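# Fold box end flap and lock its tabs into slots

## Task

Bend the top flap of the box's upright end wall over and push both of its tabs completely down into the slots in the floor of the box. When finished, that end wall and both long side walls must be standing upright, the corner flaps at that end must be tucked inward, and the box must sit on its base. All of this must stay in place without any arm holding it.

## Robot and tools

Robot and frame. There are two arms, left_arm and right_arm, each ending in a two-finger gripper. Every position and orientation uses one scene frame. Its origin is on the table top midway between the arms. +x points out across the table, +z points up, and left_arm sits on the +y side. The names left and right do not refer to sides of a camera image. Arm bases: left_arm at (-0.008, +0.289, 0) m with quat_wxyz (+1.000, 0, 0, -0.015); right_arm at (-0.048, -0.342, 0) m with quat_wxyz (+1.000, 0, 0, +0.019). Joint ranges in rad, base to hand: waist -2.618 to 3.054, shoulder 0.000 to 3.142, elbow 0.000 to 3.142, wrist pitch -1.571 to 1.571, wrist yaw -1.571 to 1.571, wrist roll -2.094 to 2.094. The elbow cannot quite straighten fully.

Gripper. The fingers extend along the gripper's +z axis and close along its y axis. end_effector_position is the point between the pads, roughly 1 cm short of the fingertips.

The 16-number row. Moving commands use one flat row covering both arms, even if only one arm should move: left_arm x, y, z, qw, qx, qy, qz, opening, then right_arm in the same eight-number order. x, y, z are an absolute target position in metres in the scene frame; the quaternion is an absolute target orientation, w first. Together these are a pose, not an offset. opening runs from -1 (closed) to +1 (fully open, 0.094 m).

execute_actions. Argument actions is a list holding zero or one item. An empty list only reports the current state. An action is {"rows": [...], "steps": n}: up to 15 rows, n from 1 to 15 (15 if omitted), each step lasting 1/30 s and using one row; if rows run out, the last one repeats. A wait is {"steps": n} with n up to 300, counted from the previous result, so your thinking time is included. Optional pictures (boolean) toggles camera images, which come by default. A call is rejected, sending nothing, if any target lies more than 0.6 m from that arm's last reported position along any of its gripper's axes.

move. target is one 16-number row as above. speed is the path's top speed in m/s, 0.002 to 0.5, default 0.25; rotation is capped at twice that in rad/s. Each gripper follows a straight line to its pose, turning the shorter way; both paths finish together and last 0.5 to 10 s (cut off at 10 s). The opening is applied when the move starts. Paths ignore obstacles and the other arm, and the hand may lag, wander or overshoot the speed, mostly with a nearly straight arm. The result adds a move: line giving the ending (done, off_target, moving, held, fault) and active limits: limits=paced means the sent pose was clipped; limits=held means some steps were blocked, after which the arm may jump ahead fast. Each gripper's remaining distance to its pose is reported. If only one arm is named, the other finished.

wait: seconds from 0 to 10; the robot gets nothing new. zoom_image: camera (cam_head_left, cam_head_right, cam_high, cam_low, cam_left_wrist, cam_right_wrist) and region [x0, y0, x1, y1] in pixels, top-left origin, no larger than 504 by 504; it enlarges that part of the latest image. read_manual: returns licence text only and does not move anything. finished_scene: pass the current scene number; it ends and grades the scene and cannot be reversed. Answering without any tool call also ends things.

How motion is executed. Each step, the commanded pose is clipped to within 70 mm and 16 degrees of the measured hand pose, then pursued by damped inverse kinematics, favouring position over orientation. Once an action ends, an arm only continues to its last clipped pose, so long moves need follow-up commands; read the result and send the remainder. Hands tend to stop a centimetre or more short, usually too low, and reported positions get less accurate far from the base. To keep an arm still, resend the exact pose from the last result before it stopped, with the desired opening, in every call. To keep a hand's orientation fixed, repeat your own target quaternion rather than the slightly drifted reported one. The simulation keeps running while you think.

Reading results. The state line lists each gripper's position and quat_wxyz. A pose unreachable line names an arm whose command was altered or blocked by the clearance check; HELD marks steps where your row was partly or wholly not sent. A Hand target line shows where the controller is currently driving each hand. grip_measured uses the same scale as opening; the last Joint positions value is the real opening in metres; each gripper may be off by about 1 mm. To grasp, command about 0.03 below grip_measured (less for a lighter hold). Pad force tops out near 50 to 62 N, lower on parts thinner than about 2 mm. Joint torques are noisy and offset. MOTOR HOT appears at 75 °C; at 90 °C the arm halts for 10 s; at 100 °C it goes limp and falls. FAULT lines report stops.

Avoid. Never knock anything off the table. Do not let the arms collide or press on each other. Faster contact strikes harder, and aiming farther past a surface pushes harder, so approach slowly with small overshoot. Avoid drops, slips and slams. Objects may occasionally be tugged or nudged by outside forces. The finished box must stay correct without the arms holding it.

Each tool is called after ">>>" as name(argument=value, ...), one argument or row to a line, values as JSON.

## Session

>>> execute_actions(
  actions=[],
)

Scene clock: 0.00 s of 4500.00 s.
left_arm: end_effector_position=(+0.3772, +0.2743, +0.4091) grip_measured=-0.400 end_effector_quat_wxyz=(+0.710, +0.016, +0.704, -0.016) | right_arm: end_effector_position=(+0.3363, -0.3297, +0.4109) grip_measured=+1.000 end_effector_quat_wxyz=(+0.709, -0.017, +0.705, +0.005)
Joint positions: left_arm=[-0.008  1.063  1.054  0.017  0.006  0.     0.028] | right_arm=[-0.009  1.06   1.062  0.005 -0.002 -0.016  0.094]
Joint velocities: left_arm=[-0.017 -0.007 -0.012  0.007  0.007 -0.037  0.001] | right_arm=[-0.002  0.007 -0.002 -0.022 -0.037 -0.037  0.   ]
Joint torques (N m, as the arm reports them, + toward a larger angle): no reading
Hand target (left_arm): +0.375, +0.274, +0.411; +0.710, +0.015, +0.704, -0.016
Hand target (right_arm): +0.334, -0.330, +0.415; +0.712, -0.016, +0.702, +0.006

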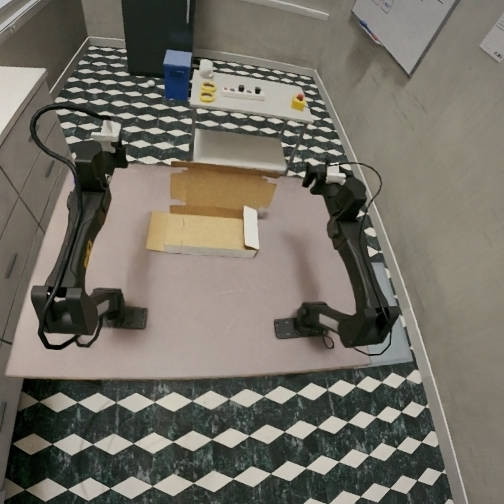

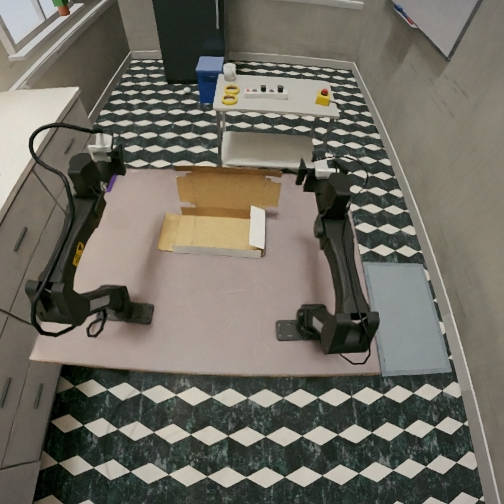

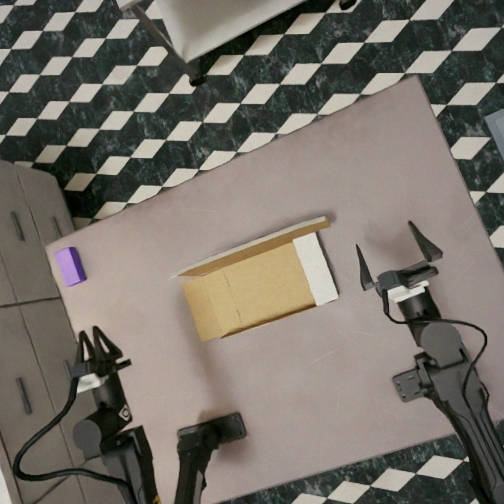

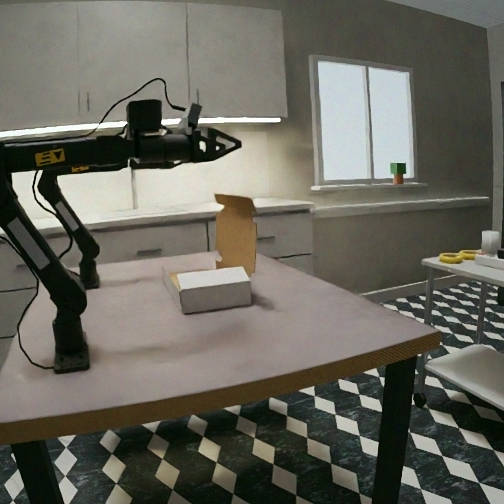

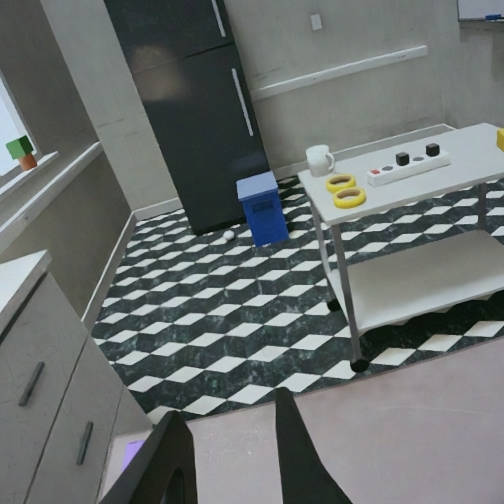

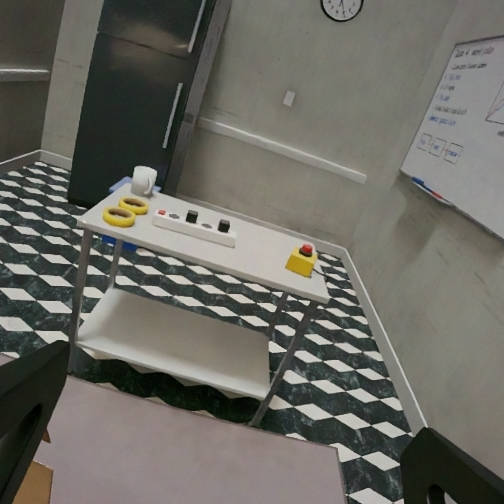

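>>> move(
  target=[0.3,0.3,0.35,0.71,0.016,0.704,-0.016,-1,0.37,-0.21,0.11,0,0.707,-0.707,0,1],
  speed=0.35,
)

Scene clock: 9.87 s of 4500.00 s.
left_arm: end_effector_position=(+0.3031, +0.3014, +0.3600) grip_measured=-0.998 end_effector_quat_wxyz=(+0.717, +0.016, +0.697, -0.013) | right_arm: end_effector_position=(+0.3711, -0.2112, +0.0980) grip_measured=+1.000 end_effector_quat_wxyz=(-0.004, +0.707, -0.707, -0.011)
Joint positions: left_arm=[0.169 0.711 0.72  0.02  0.18  0.    0.   ] | right_arm=[ 0.253  2.265  2.124 -1.432 -0.023 -1.28   0.094]
Joint velocities: left_arm=[ 0.012  0.002  0.007 -0.037 -0.066 -0.051  0.001] | right_arm=[-0.007  0.012  0.002 -0.007  0.081 -0.081  0.   ]
Joint torques (N m, as the arm reports them, + toward a larger angle): left_arm=[ 0.71 -1.74  6.75  1.65  0.11  0.08] | right_arm=[  0.53 -13.57  10.56  -0.1    0.    -0.1 ]
Hand target (left_arm): +0.300, +0.301, +0.351; +0.710, +0.016, +0.704, -0.016
Hand target (right_arm): +0.372, -0.209, +0.104; -0.007, +0.712, -0.702, -0.007
Off the commanded pose (left_arm): 0.011 m, 1 deg.
Off the commanded pose (right_arm): 0.012 m, 1 deg.
After step 90, 3.17 s passed at rest.
move: off_target (left_arm, right_arm)

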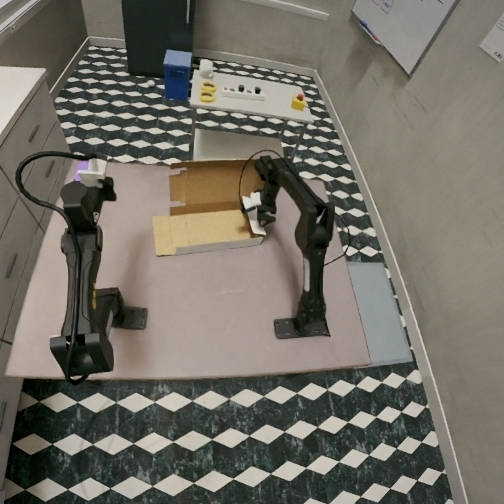

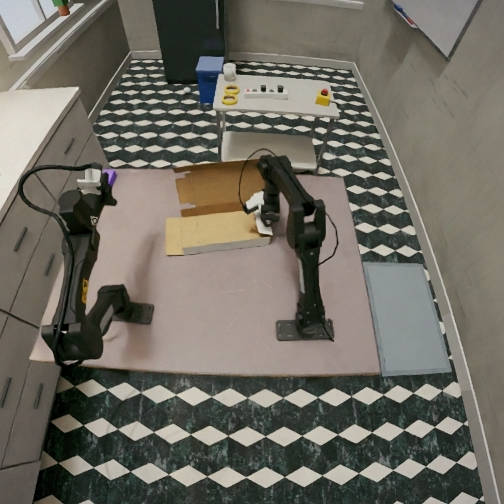

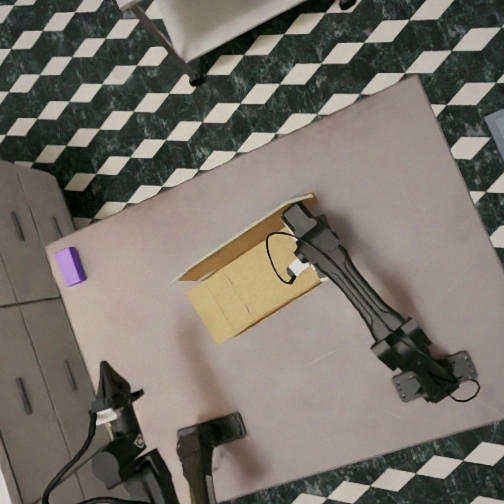

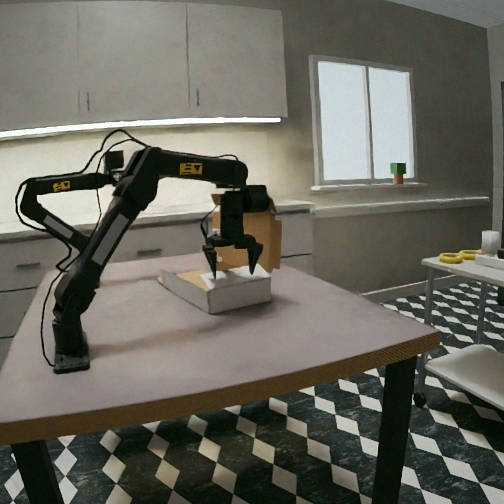

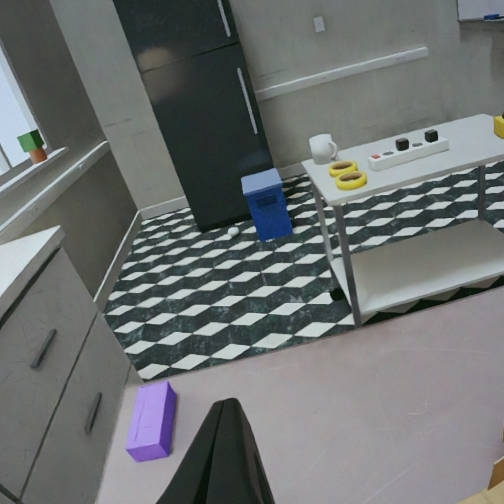

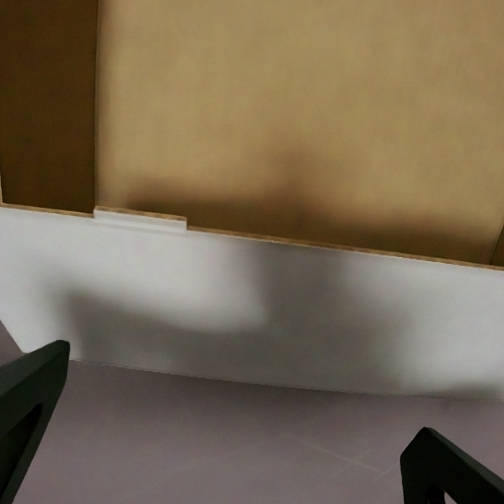

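>>> move(
  target=[0.3,0.3,0.35,0.71,0.016,0.704,-0.016,-1,0.39,-0.192,0.115,0,0.755,-0.656,0,1],
  speed=0.1,
)

>>> move(
  target=[0.3,0.3,0.35,0.71,0.016,0.704,-0.016,-1,0.39,-0.192,0.085,0,0.755,-0.656,0,1],
  speed=0.06,
)

Scene clock: 22.10 s of 4500.00 s.
left_arm: end_effector_position=(+0.3031, +0.3014, +0.3600) grip_measured=-0.998 end_effector_quat_wxyz=(+0.717, +0.016, +0.697, -0.013) | right_arm: end_effector_position=(+0.3903, -0.1955, +0.1127) grip_measured=+1.000 end_effector_quat_wxyz=(-0.012, +0.748, -0.663, +0.004)
Joint positions: left_arm=[0.169 0.711 0.72  0.02  0.18  0.    0.   ] | right_arm=[ 0.281  2.38   2.382 -1.547 -0.005 -1.372  0.094]
Joint velocities: left_arm=[-0.007 -0.002 -0.007 -0.037 -0.051 -0.007  0.   ] | right_arm=[ 0.007 -0.017 -0.007 -0.037  0.037  0.051  0.   ]
Joint torques (N m, as the arm reports them, + toward a larger angle): left_arm=[-0.18 -1.6   6.28  1.68  0.    0.03] | right_arm=[  0.89 -13.56  10.36  -0.07   0.03  -0.09]
Hand target (left_arm): +0.300, +0.300, +0.350; +0.710, +0.016, +0.704, -0.016
Hand target (right_arm): +0.389, -0.192, +0.114; -0.010, +0.755, -0.656, +0.005
Off the commanded pose (left_arm): 0.011 m, 1 deg.
Off the commanded pose (right_arm): 0.004 m, 2 deg.
joint sent to its limit (right arm) — the command would take joint 4 (wrist pitch) past its lower limit, so that joint was sent only as far as its limit.
After step 90, 8.13 s passed at rest.
move: off_target (left_arm)

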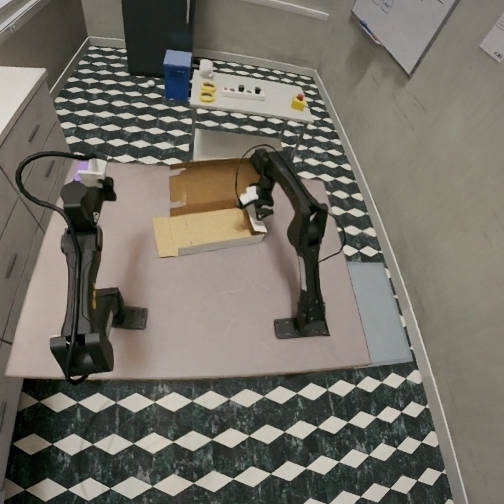

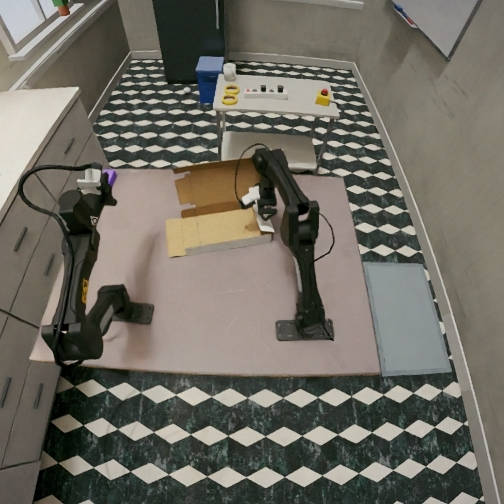

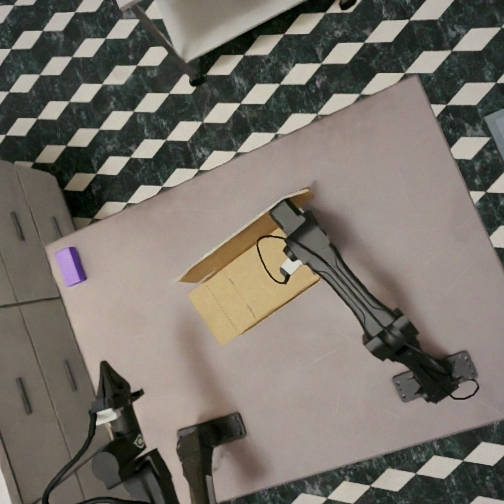

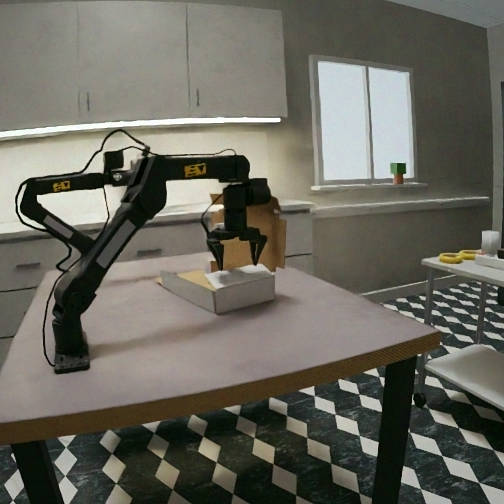

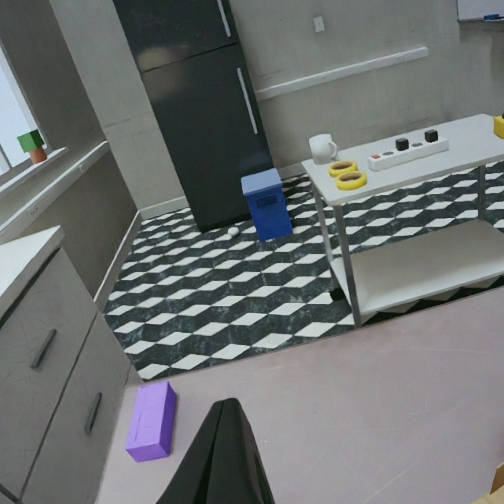

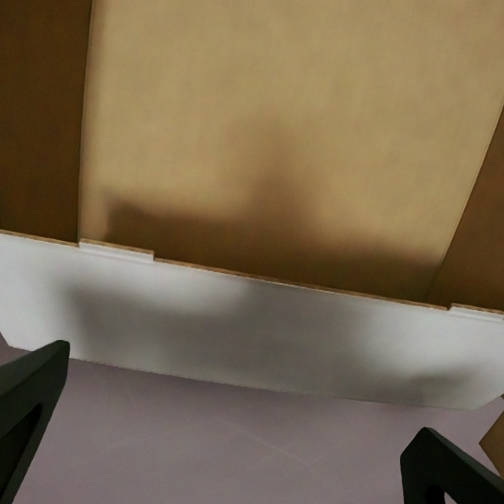

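Scene clock: 22.87 s of 4500.00 s.
left_arm: end_effector_position=(+0.3031, +0.3014, +0.3600) grip_measured=-0.998 end_effector_quat_wxyz=(+0.717, +0.016, +0.697, -0.013) | right_arm: end_effector_position=(+0.3918, -0.1951, +0.0953) grip_measured=+1.000 end_effector_quat_wxyz=(-0.009, +0.749, -0.662, +0.002)
Joint positions: left_arm=[0.169 0.711 0.72  0.02  0.18  0.    0.   ] | right_arm=[ 0.281  2.38   2.311 -1.484 -0.005 -1.374  0.094]
Joint velocities: left_arm=[ 0.002 -0.012 -0.017 -0.007  0.037  0.022 -0.001] | right_arm=[-0.012 -0.007 -0.002 -0.022  0.007 -0.022  0.   ]
Joint torques (N m, as the arm reports them, + toward a larger angle): left_arm=[-0.14 -1.57  6.23  1.69  0.01  0.01] | right_arm=[  0.86 -13.55   5.95   0.23   0.02  -0.1 ]
Hand target (left_arm): +0.300, +0.300, +0.350; +0.710, +0.016, +0.704, -0.016
Hand target (right_arm): +0.390, -0.192, +0.085; +0.000, +0.755, -0.656, -0.001
Off the commanded pose (left_arm): 0.011 m, 1 deg.
Off the commanded pose (right_arm): 0.011 m, 1 deg.
move: off_target (left_arm, right_arm)

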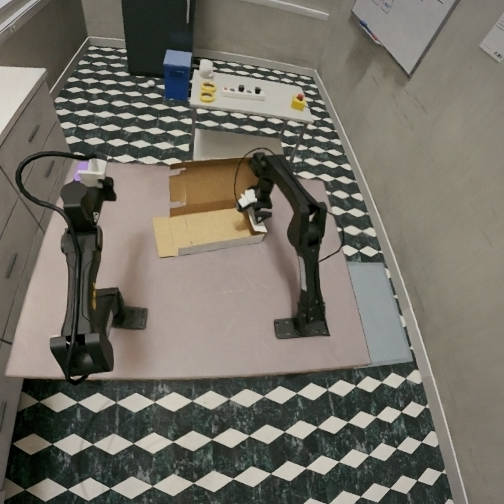

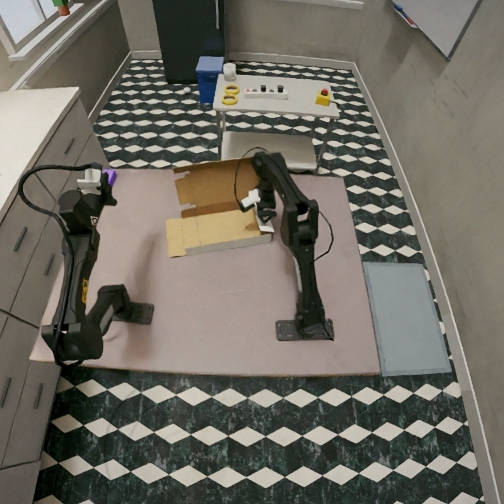

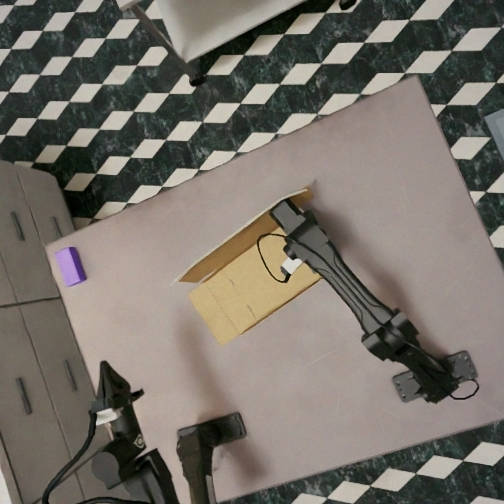

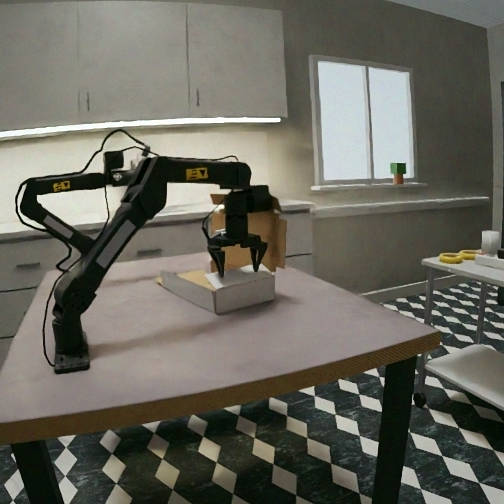

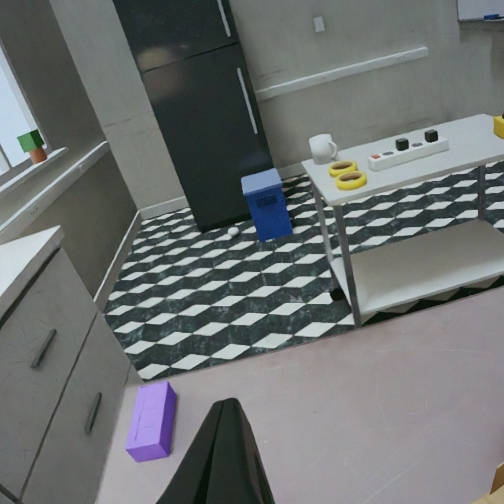

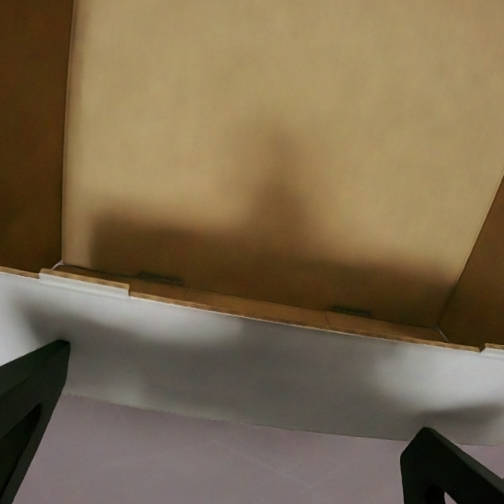

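>>> move(
  target=[0.3,0.3,0.35,0.71,0.016,0.704,-0.016,-1,0.395,-0.188,0.045,0,0.785,-0.62,0,1],
  speed=0.04,
)

>>> move(
  target=[0.3,0.3,0.35,0.71,0.016,0.704,-0.016,-1,0.395,-0.195,0.015,0,0.785,-0.62,0,1],
  speed=0.04,
)

Scene clock: 30.37 s of 4500.00 s.
left_arm: end_effector_position=(+0.3031, +0.3014, +0.3600) grip_measured=-0.998 end_effector_quat_wxyz=(+0.717, +0.016, +0.697, -0.013) | right_arm: end_effector_position=(+0.4004, -0.1935, +0.0703) grip_measured=+1.000 end_effector_quat_wxyz=(-0.016, +0.776, -0.630, +0.012)
Joint positions: left_arm=[0.169 0.711 0.72  0.02  0.18  0.    0.   ] | right_arm=[ 0.281  2.38   2.211 -1.361  0.002 -1.459  0.094]
Joint velocities: left_arm=[-0.007 -0.017 -0.002 -0.037 -0.066  0.051 -0.001] | right_arm=[ 0.007 -0.002 -0.002 -0.022  0.066 -0.007  0.   ]
Joint torques (N m, as the arm reports them, + toward a larger angle): left_arm=[-0.23 -1.55  6.26  1.68 -0.01  0.05] | right_arm=[  1.27 -12.24   3.42   0.46  -0.05  -0.15]
Hand target (left_arm): +0.300, +0.300, +0.350; +0.710, +0.016, +0.704, -0.016
Hand target (right_arm): +0.394, -0.189, +0.046; +0.001, +0.785, -0.620, -0.001
Off the commanded pose (left_arm): 0.011 m, 1 deg.
Off the commanded pose (right_arm): 0.026 m, 3 deg.
After step 90, 2.83 s passed at rest.
move: off_target (left_arm, right_arm)

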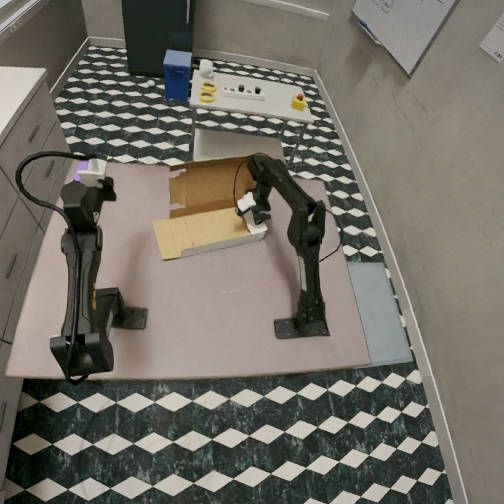

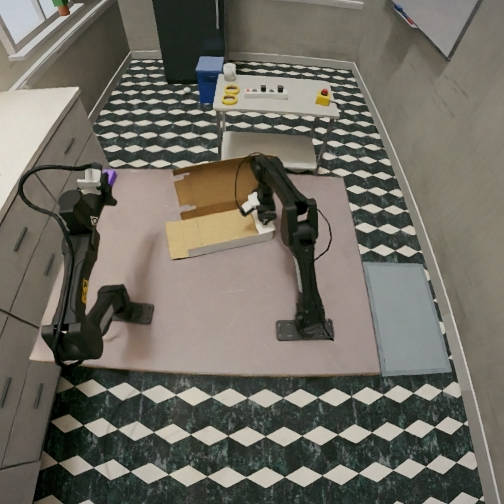

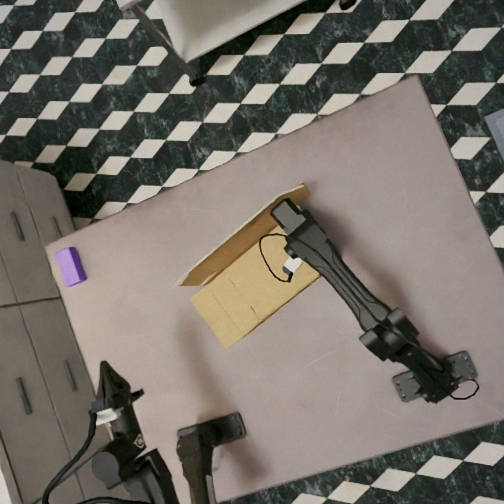

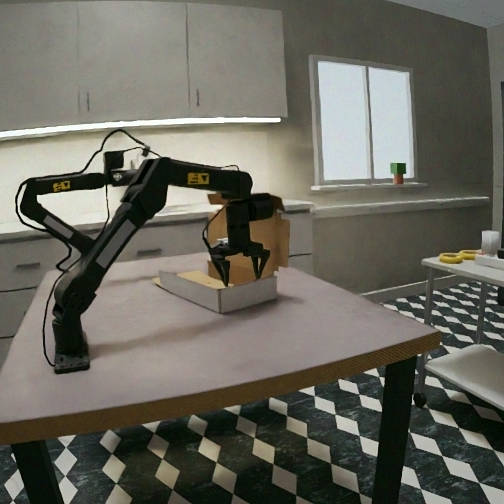

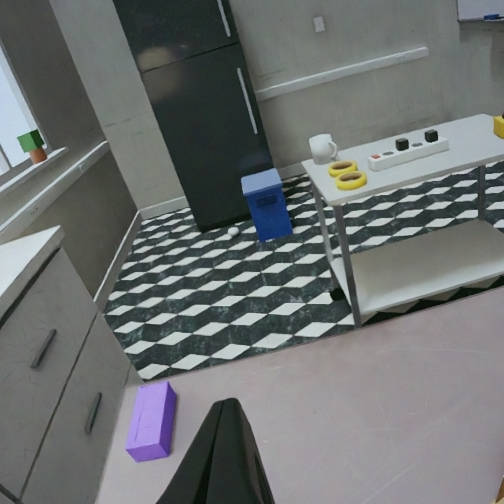

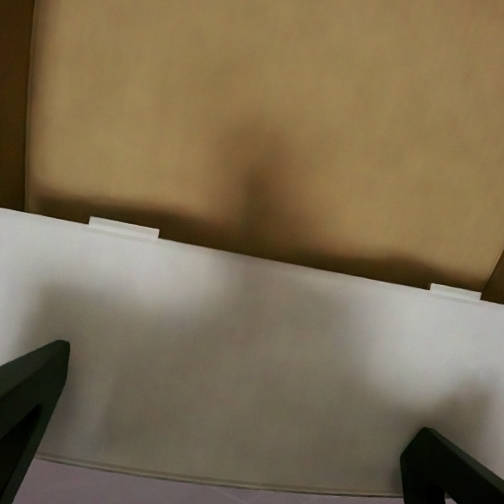

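Scene clock: 32.33 s of 4500.00 s.
left_arm: end_effector_position=(+0.3031, +0.3014, +0.3600) grip_measured=-0.998 end_effector_quat_wxyz=(+0.717, +0.016, +0.697, -0.013) | right_arm: end_effector_position=(+0.3995, -0.1921, +0.0197) grip_measured=+1.000 end_effector_quat_wxyz=(-0.010, +0.784, -0.621, +0.003)
Joint positions: left_arm=[0.169 0.711 0.72  0.02  0.18  0.    0.   ] | right_arm=[ 0.281  2.41   2.062 -1.203 -0.007 -1.482  0.094]
Joint velocities: left_arm=[-0.002 -0.017  0.012 -0.066 -0.007 -0.007  0.   ] | right_arm=[ 0.007 -0.007  0.002  0.022 -0.125  0.022  0.   ]
Joint torques (N m, as the arm reports them, + toward a larger angle): left_arm=[-0.18 -1.51  6.3   1.7  -0.02  0.02] | right_arm=[  0.01 -14.78   6.37   0.07   0.05  -0.07]
Hand target (left_arm): +0.300, +0.300, +0.350; +0.710, +0.016, +0.704, -0.016
Hand target (right_arm): +0.395, -0.195, +0.015; -0.000, +0.785, -0.620, -0.000
Off the commanded pose (left_arm): 0.011 m, 1 deg.
Off the commanded pose (right_arm): 0.007 m, 1 deg.
move: off_target (left_arm)

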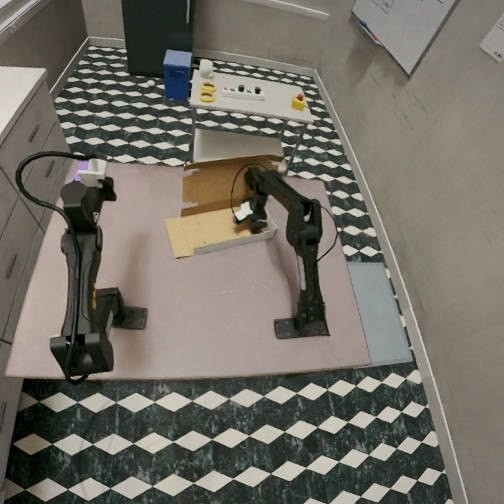

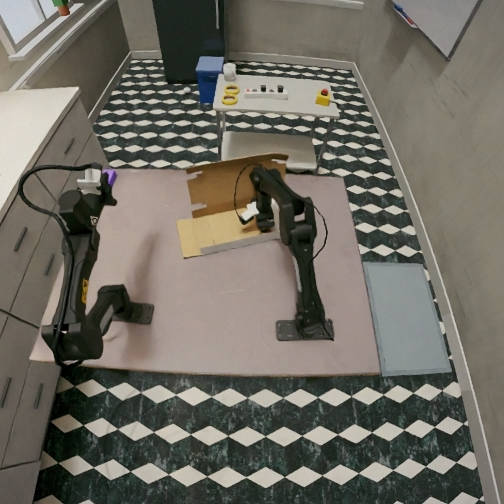

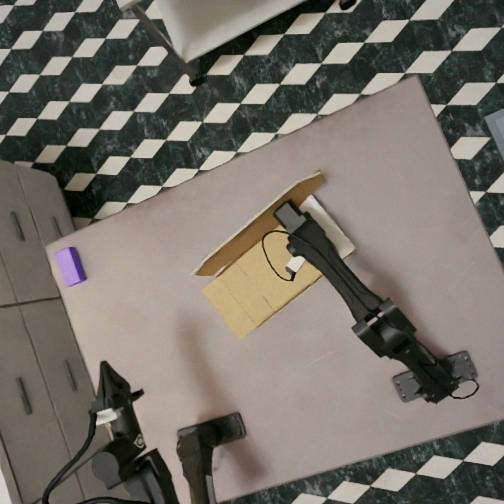

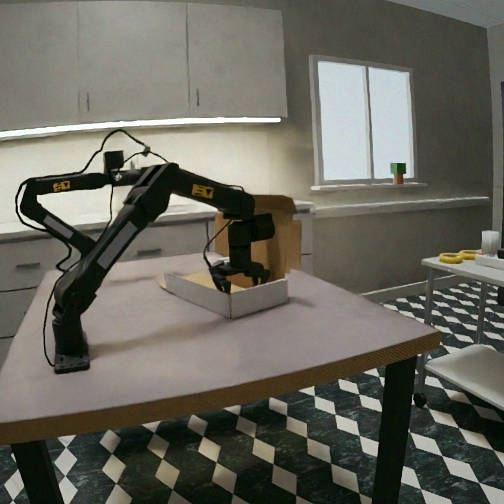

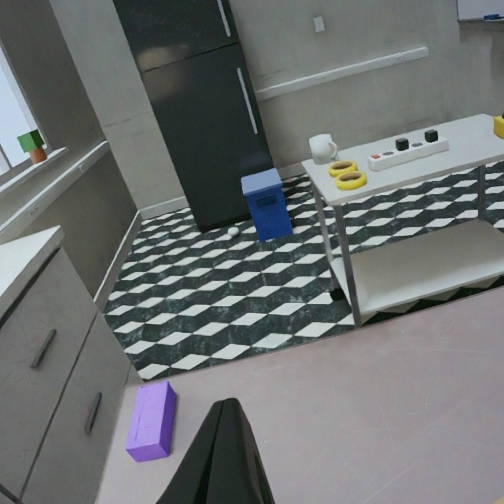

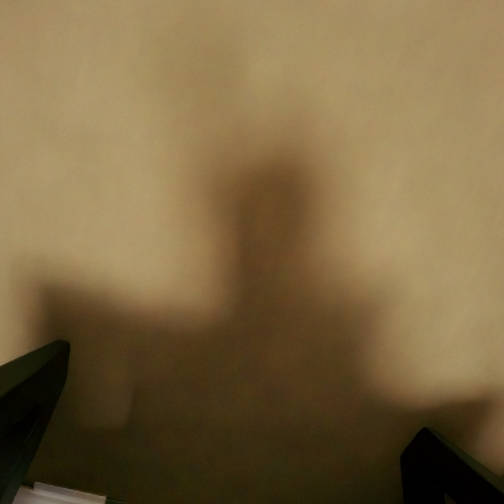

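>>> move(
  target=[0.3,0.3,0.35,0.71,0.016,0.704,-0.016,-1,0.38,-0.205,0.13,0,0.785,-0.62,0,1],
  speed=0.15,
)

Scene clock: 36.30 s of 4500.00 s.
left_arm: end_effector_position=(+0.3031, +0.3014, +0.3600) grip_measured=-0.998 end_effector_quat_wxyz=(+0.717, +0.016, +0.697, -0.013) | right_arm: end_effector_position=(+0.3785, -0.1994, +0.1181) grip_measured=+1.000 end_effector_quat_wxyz=(-0.005, +0.785, -0.619, +0.001)
Joint positions: left_arm=[0.169 0.711 0.72  0.02  0.18  0.    0.   ] | right_arm=[ 0.281  2.33   2.315 -1.546 -0.005 -1.487  0.094]
Joint velocities: left_arm=[ 0.002 -0.007 -0.007 -0.007  0.051  0.022 -0.002] | right_arm=[ 0.002 -0.002  0.017  0.037  0.037  0.037  0.   ]
Joint torques (N m, as the arm reports them, + toward a larger angle): left_arm=[-0.17 -1.58  6.22  1.68  0.03  0.02] | right_arm=[ -0.93 -15.31   9.84  -0.11   0.04  -0.12]
Hand target (left_arm): +0.300, +0.300, +0.350; +0.710, +0.016, +0.704, -0.016
Hand target (right_arm): +0.380, -0.205, +0.130; -0.011, +0.785, -0.620, +0.007
Off the commanded pose (left_arm): 0.011 m, 1 deg.
Off the commanded pose (right_arm): 0.013 m, 1 deg.
joint sent to its limit (right arm) — the command would take joint 4 (wrist pitch) past its lower limit, so that joint was sent only as far as its limit.
move: off_target (left_arm, right_arm)

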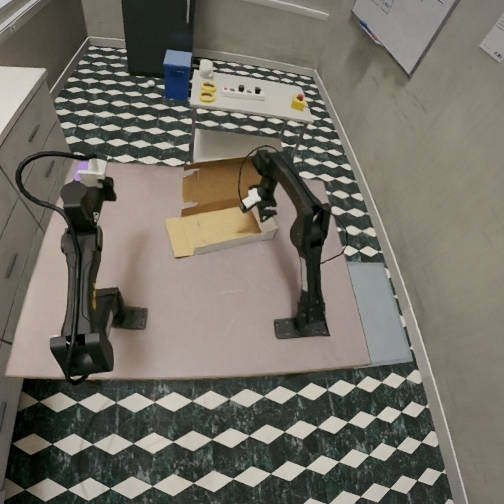

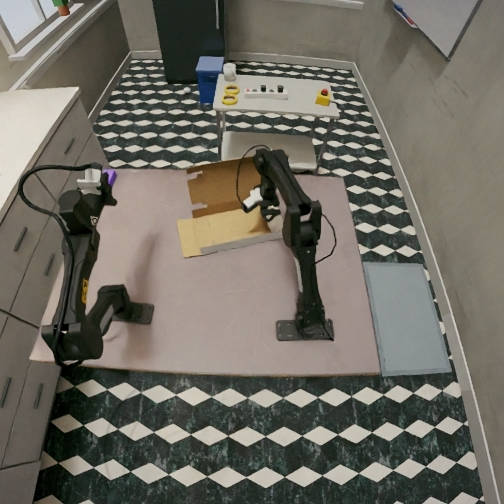

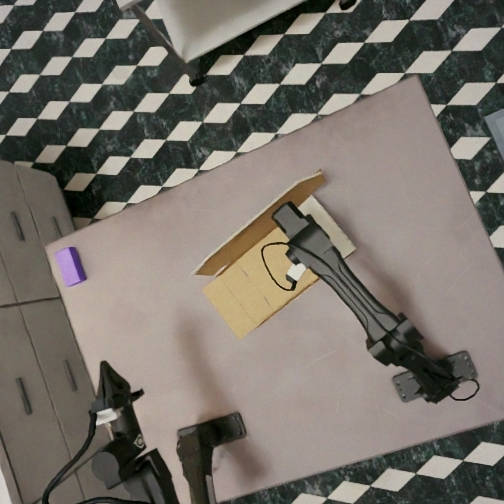

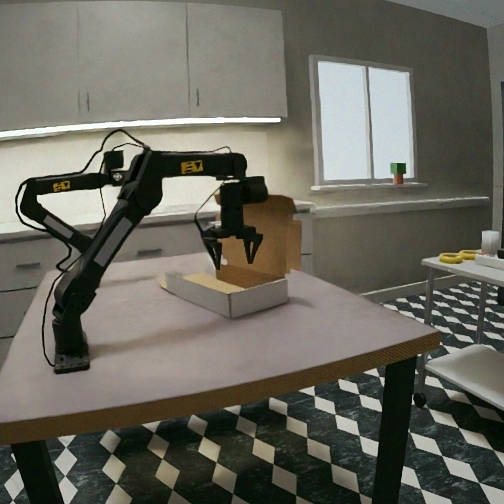

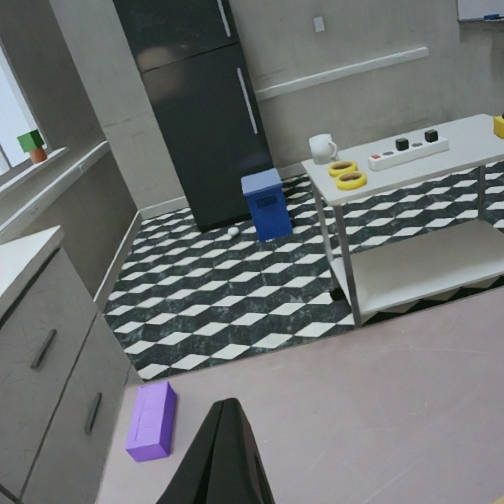

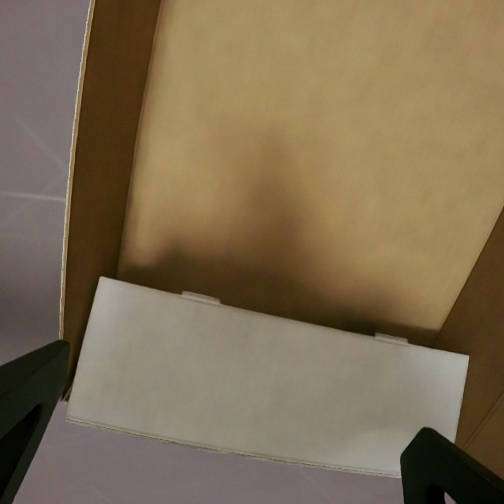

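>>> move(
  target=[0.3,0.3,0.35,0.71,0.016,0.704,-0.016,-1,0.36,-0.258,0.125,0,-0.117,0.993,0,1],
  speed=0.2,
)

Scene clock: 46.47 s of 4500.00 s.
left_arm: end_effector_position=(+0.3031, +0.3014, +0.3600) grip_measured=-0.998 end_effector_quat_wxyz=(+0.717, +0.016, +0.697, -0.013) | right_arm: end_effector_position=(+0.3602, -0.2532, +0.1202) grip_measured=+1.000 end_effector_quat_wxyz=(-0.009, -0.127, +0.992, +0.002)
Joint positions: left_arm=[0.169 0.711 0.72  0.02  0.18  0.    0.   ] | right_arm=[ 0.172  2.187  2.084 -1.486 -0.005 -0.044  0.094]
Joint velocities: left_arm=[ 0.002  0.002 -0.007 -0.007  0.037  0.037 -0.   ] | right_arm=[-0.032  0.012  0.007  0.007 -0.007  0.037  0.   ]
Joint torques (N m, as the arm reports them, + toward a larger angle): left_arm=[-0.17 -1.6   6.25  1.68  0.02  0.03] | right_arm=[ -0.86 -15.02   5.88   0.13   0.05   0.07]
Hand target (left_arm): +0.300, +0.300, +0.350; +0.710, +0.016, +0.704, -0.016
Hand target (right_arm): +0.360, -0.258, +0.125; -0.000, -0.117, +0.993, -0.000
Off the commanded pose (left_arm): 0.011 m, 1 deg.
Off the commanded pose (right_arm): 0.007 m, 2 deg.
After step 90, 2.73 s passed at rest.
move: off_target (left_arm)

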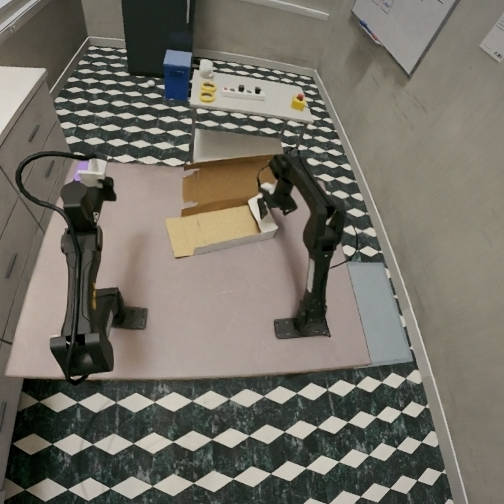

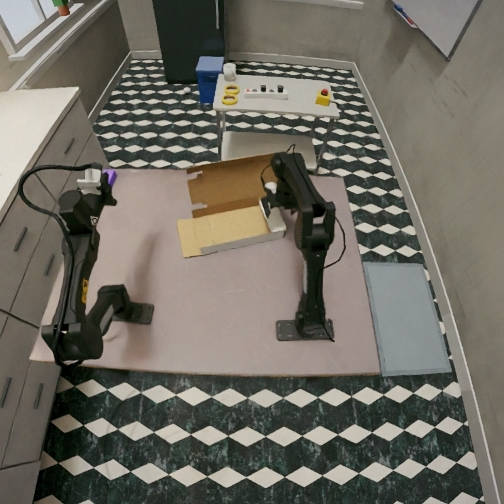

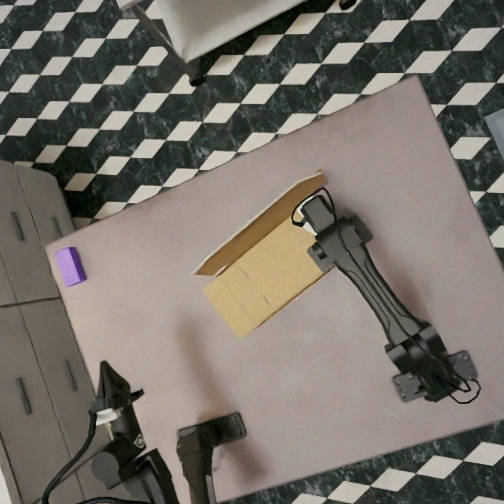

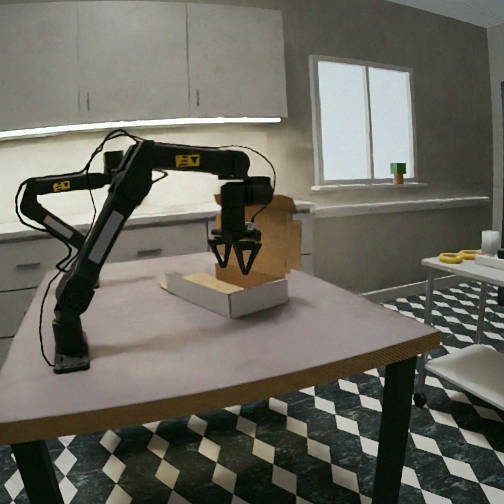

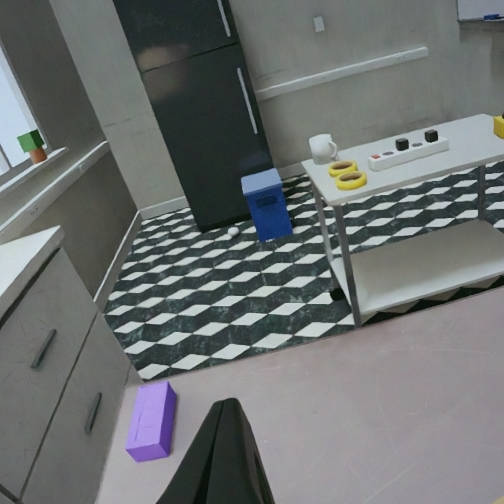

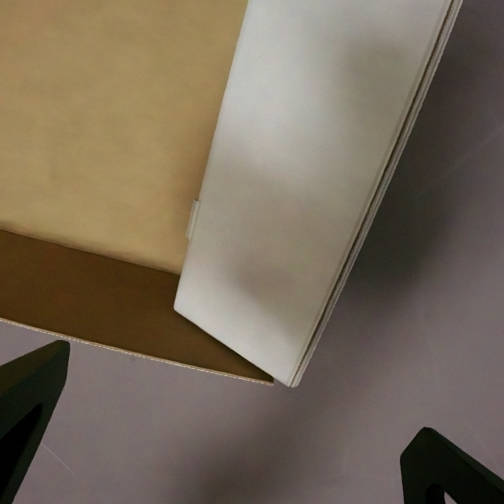

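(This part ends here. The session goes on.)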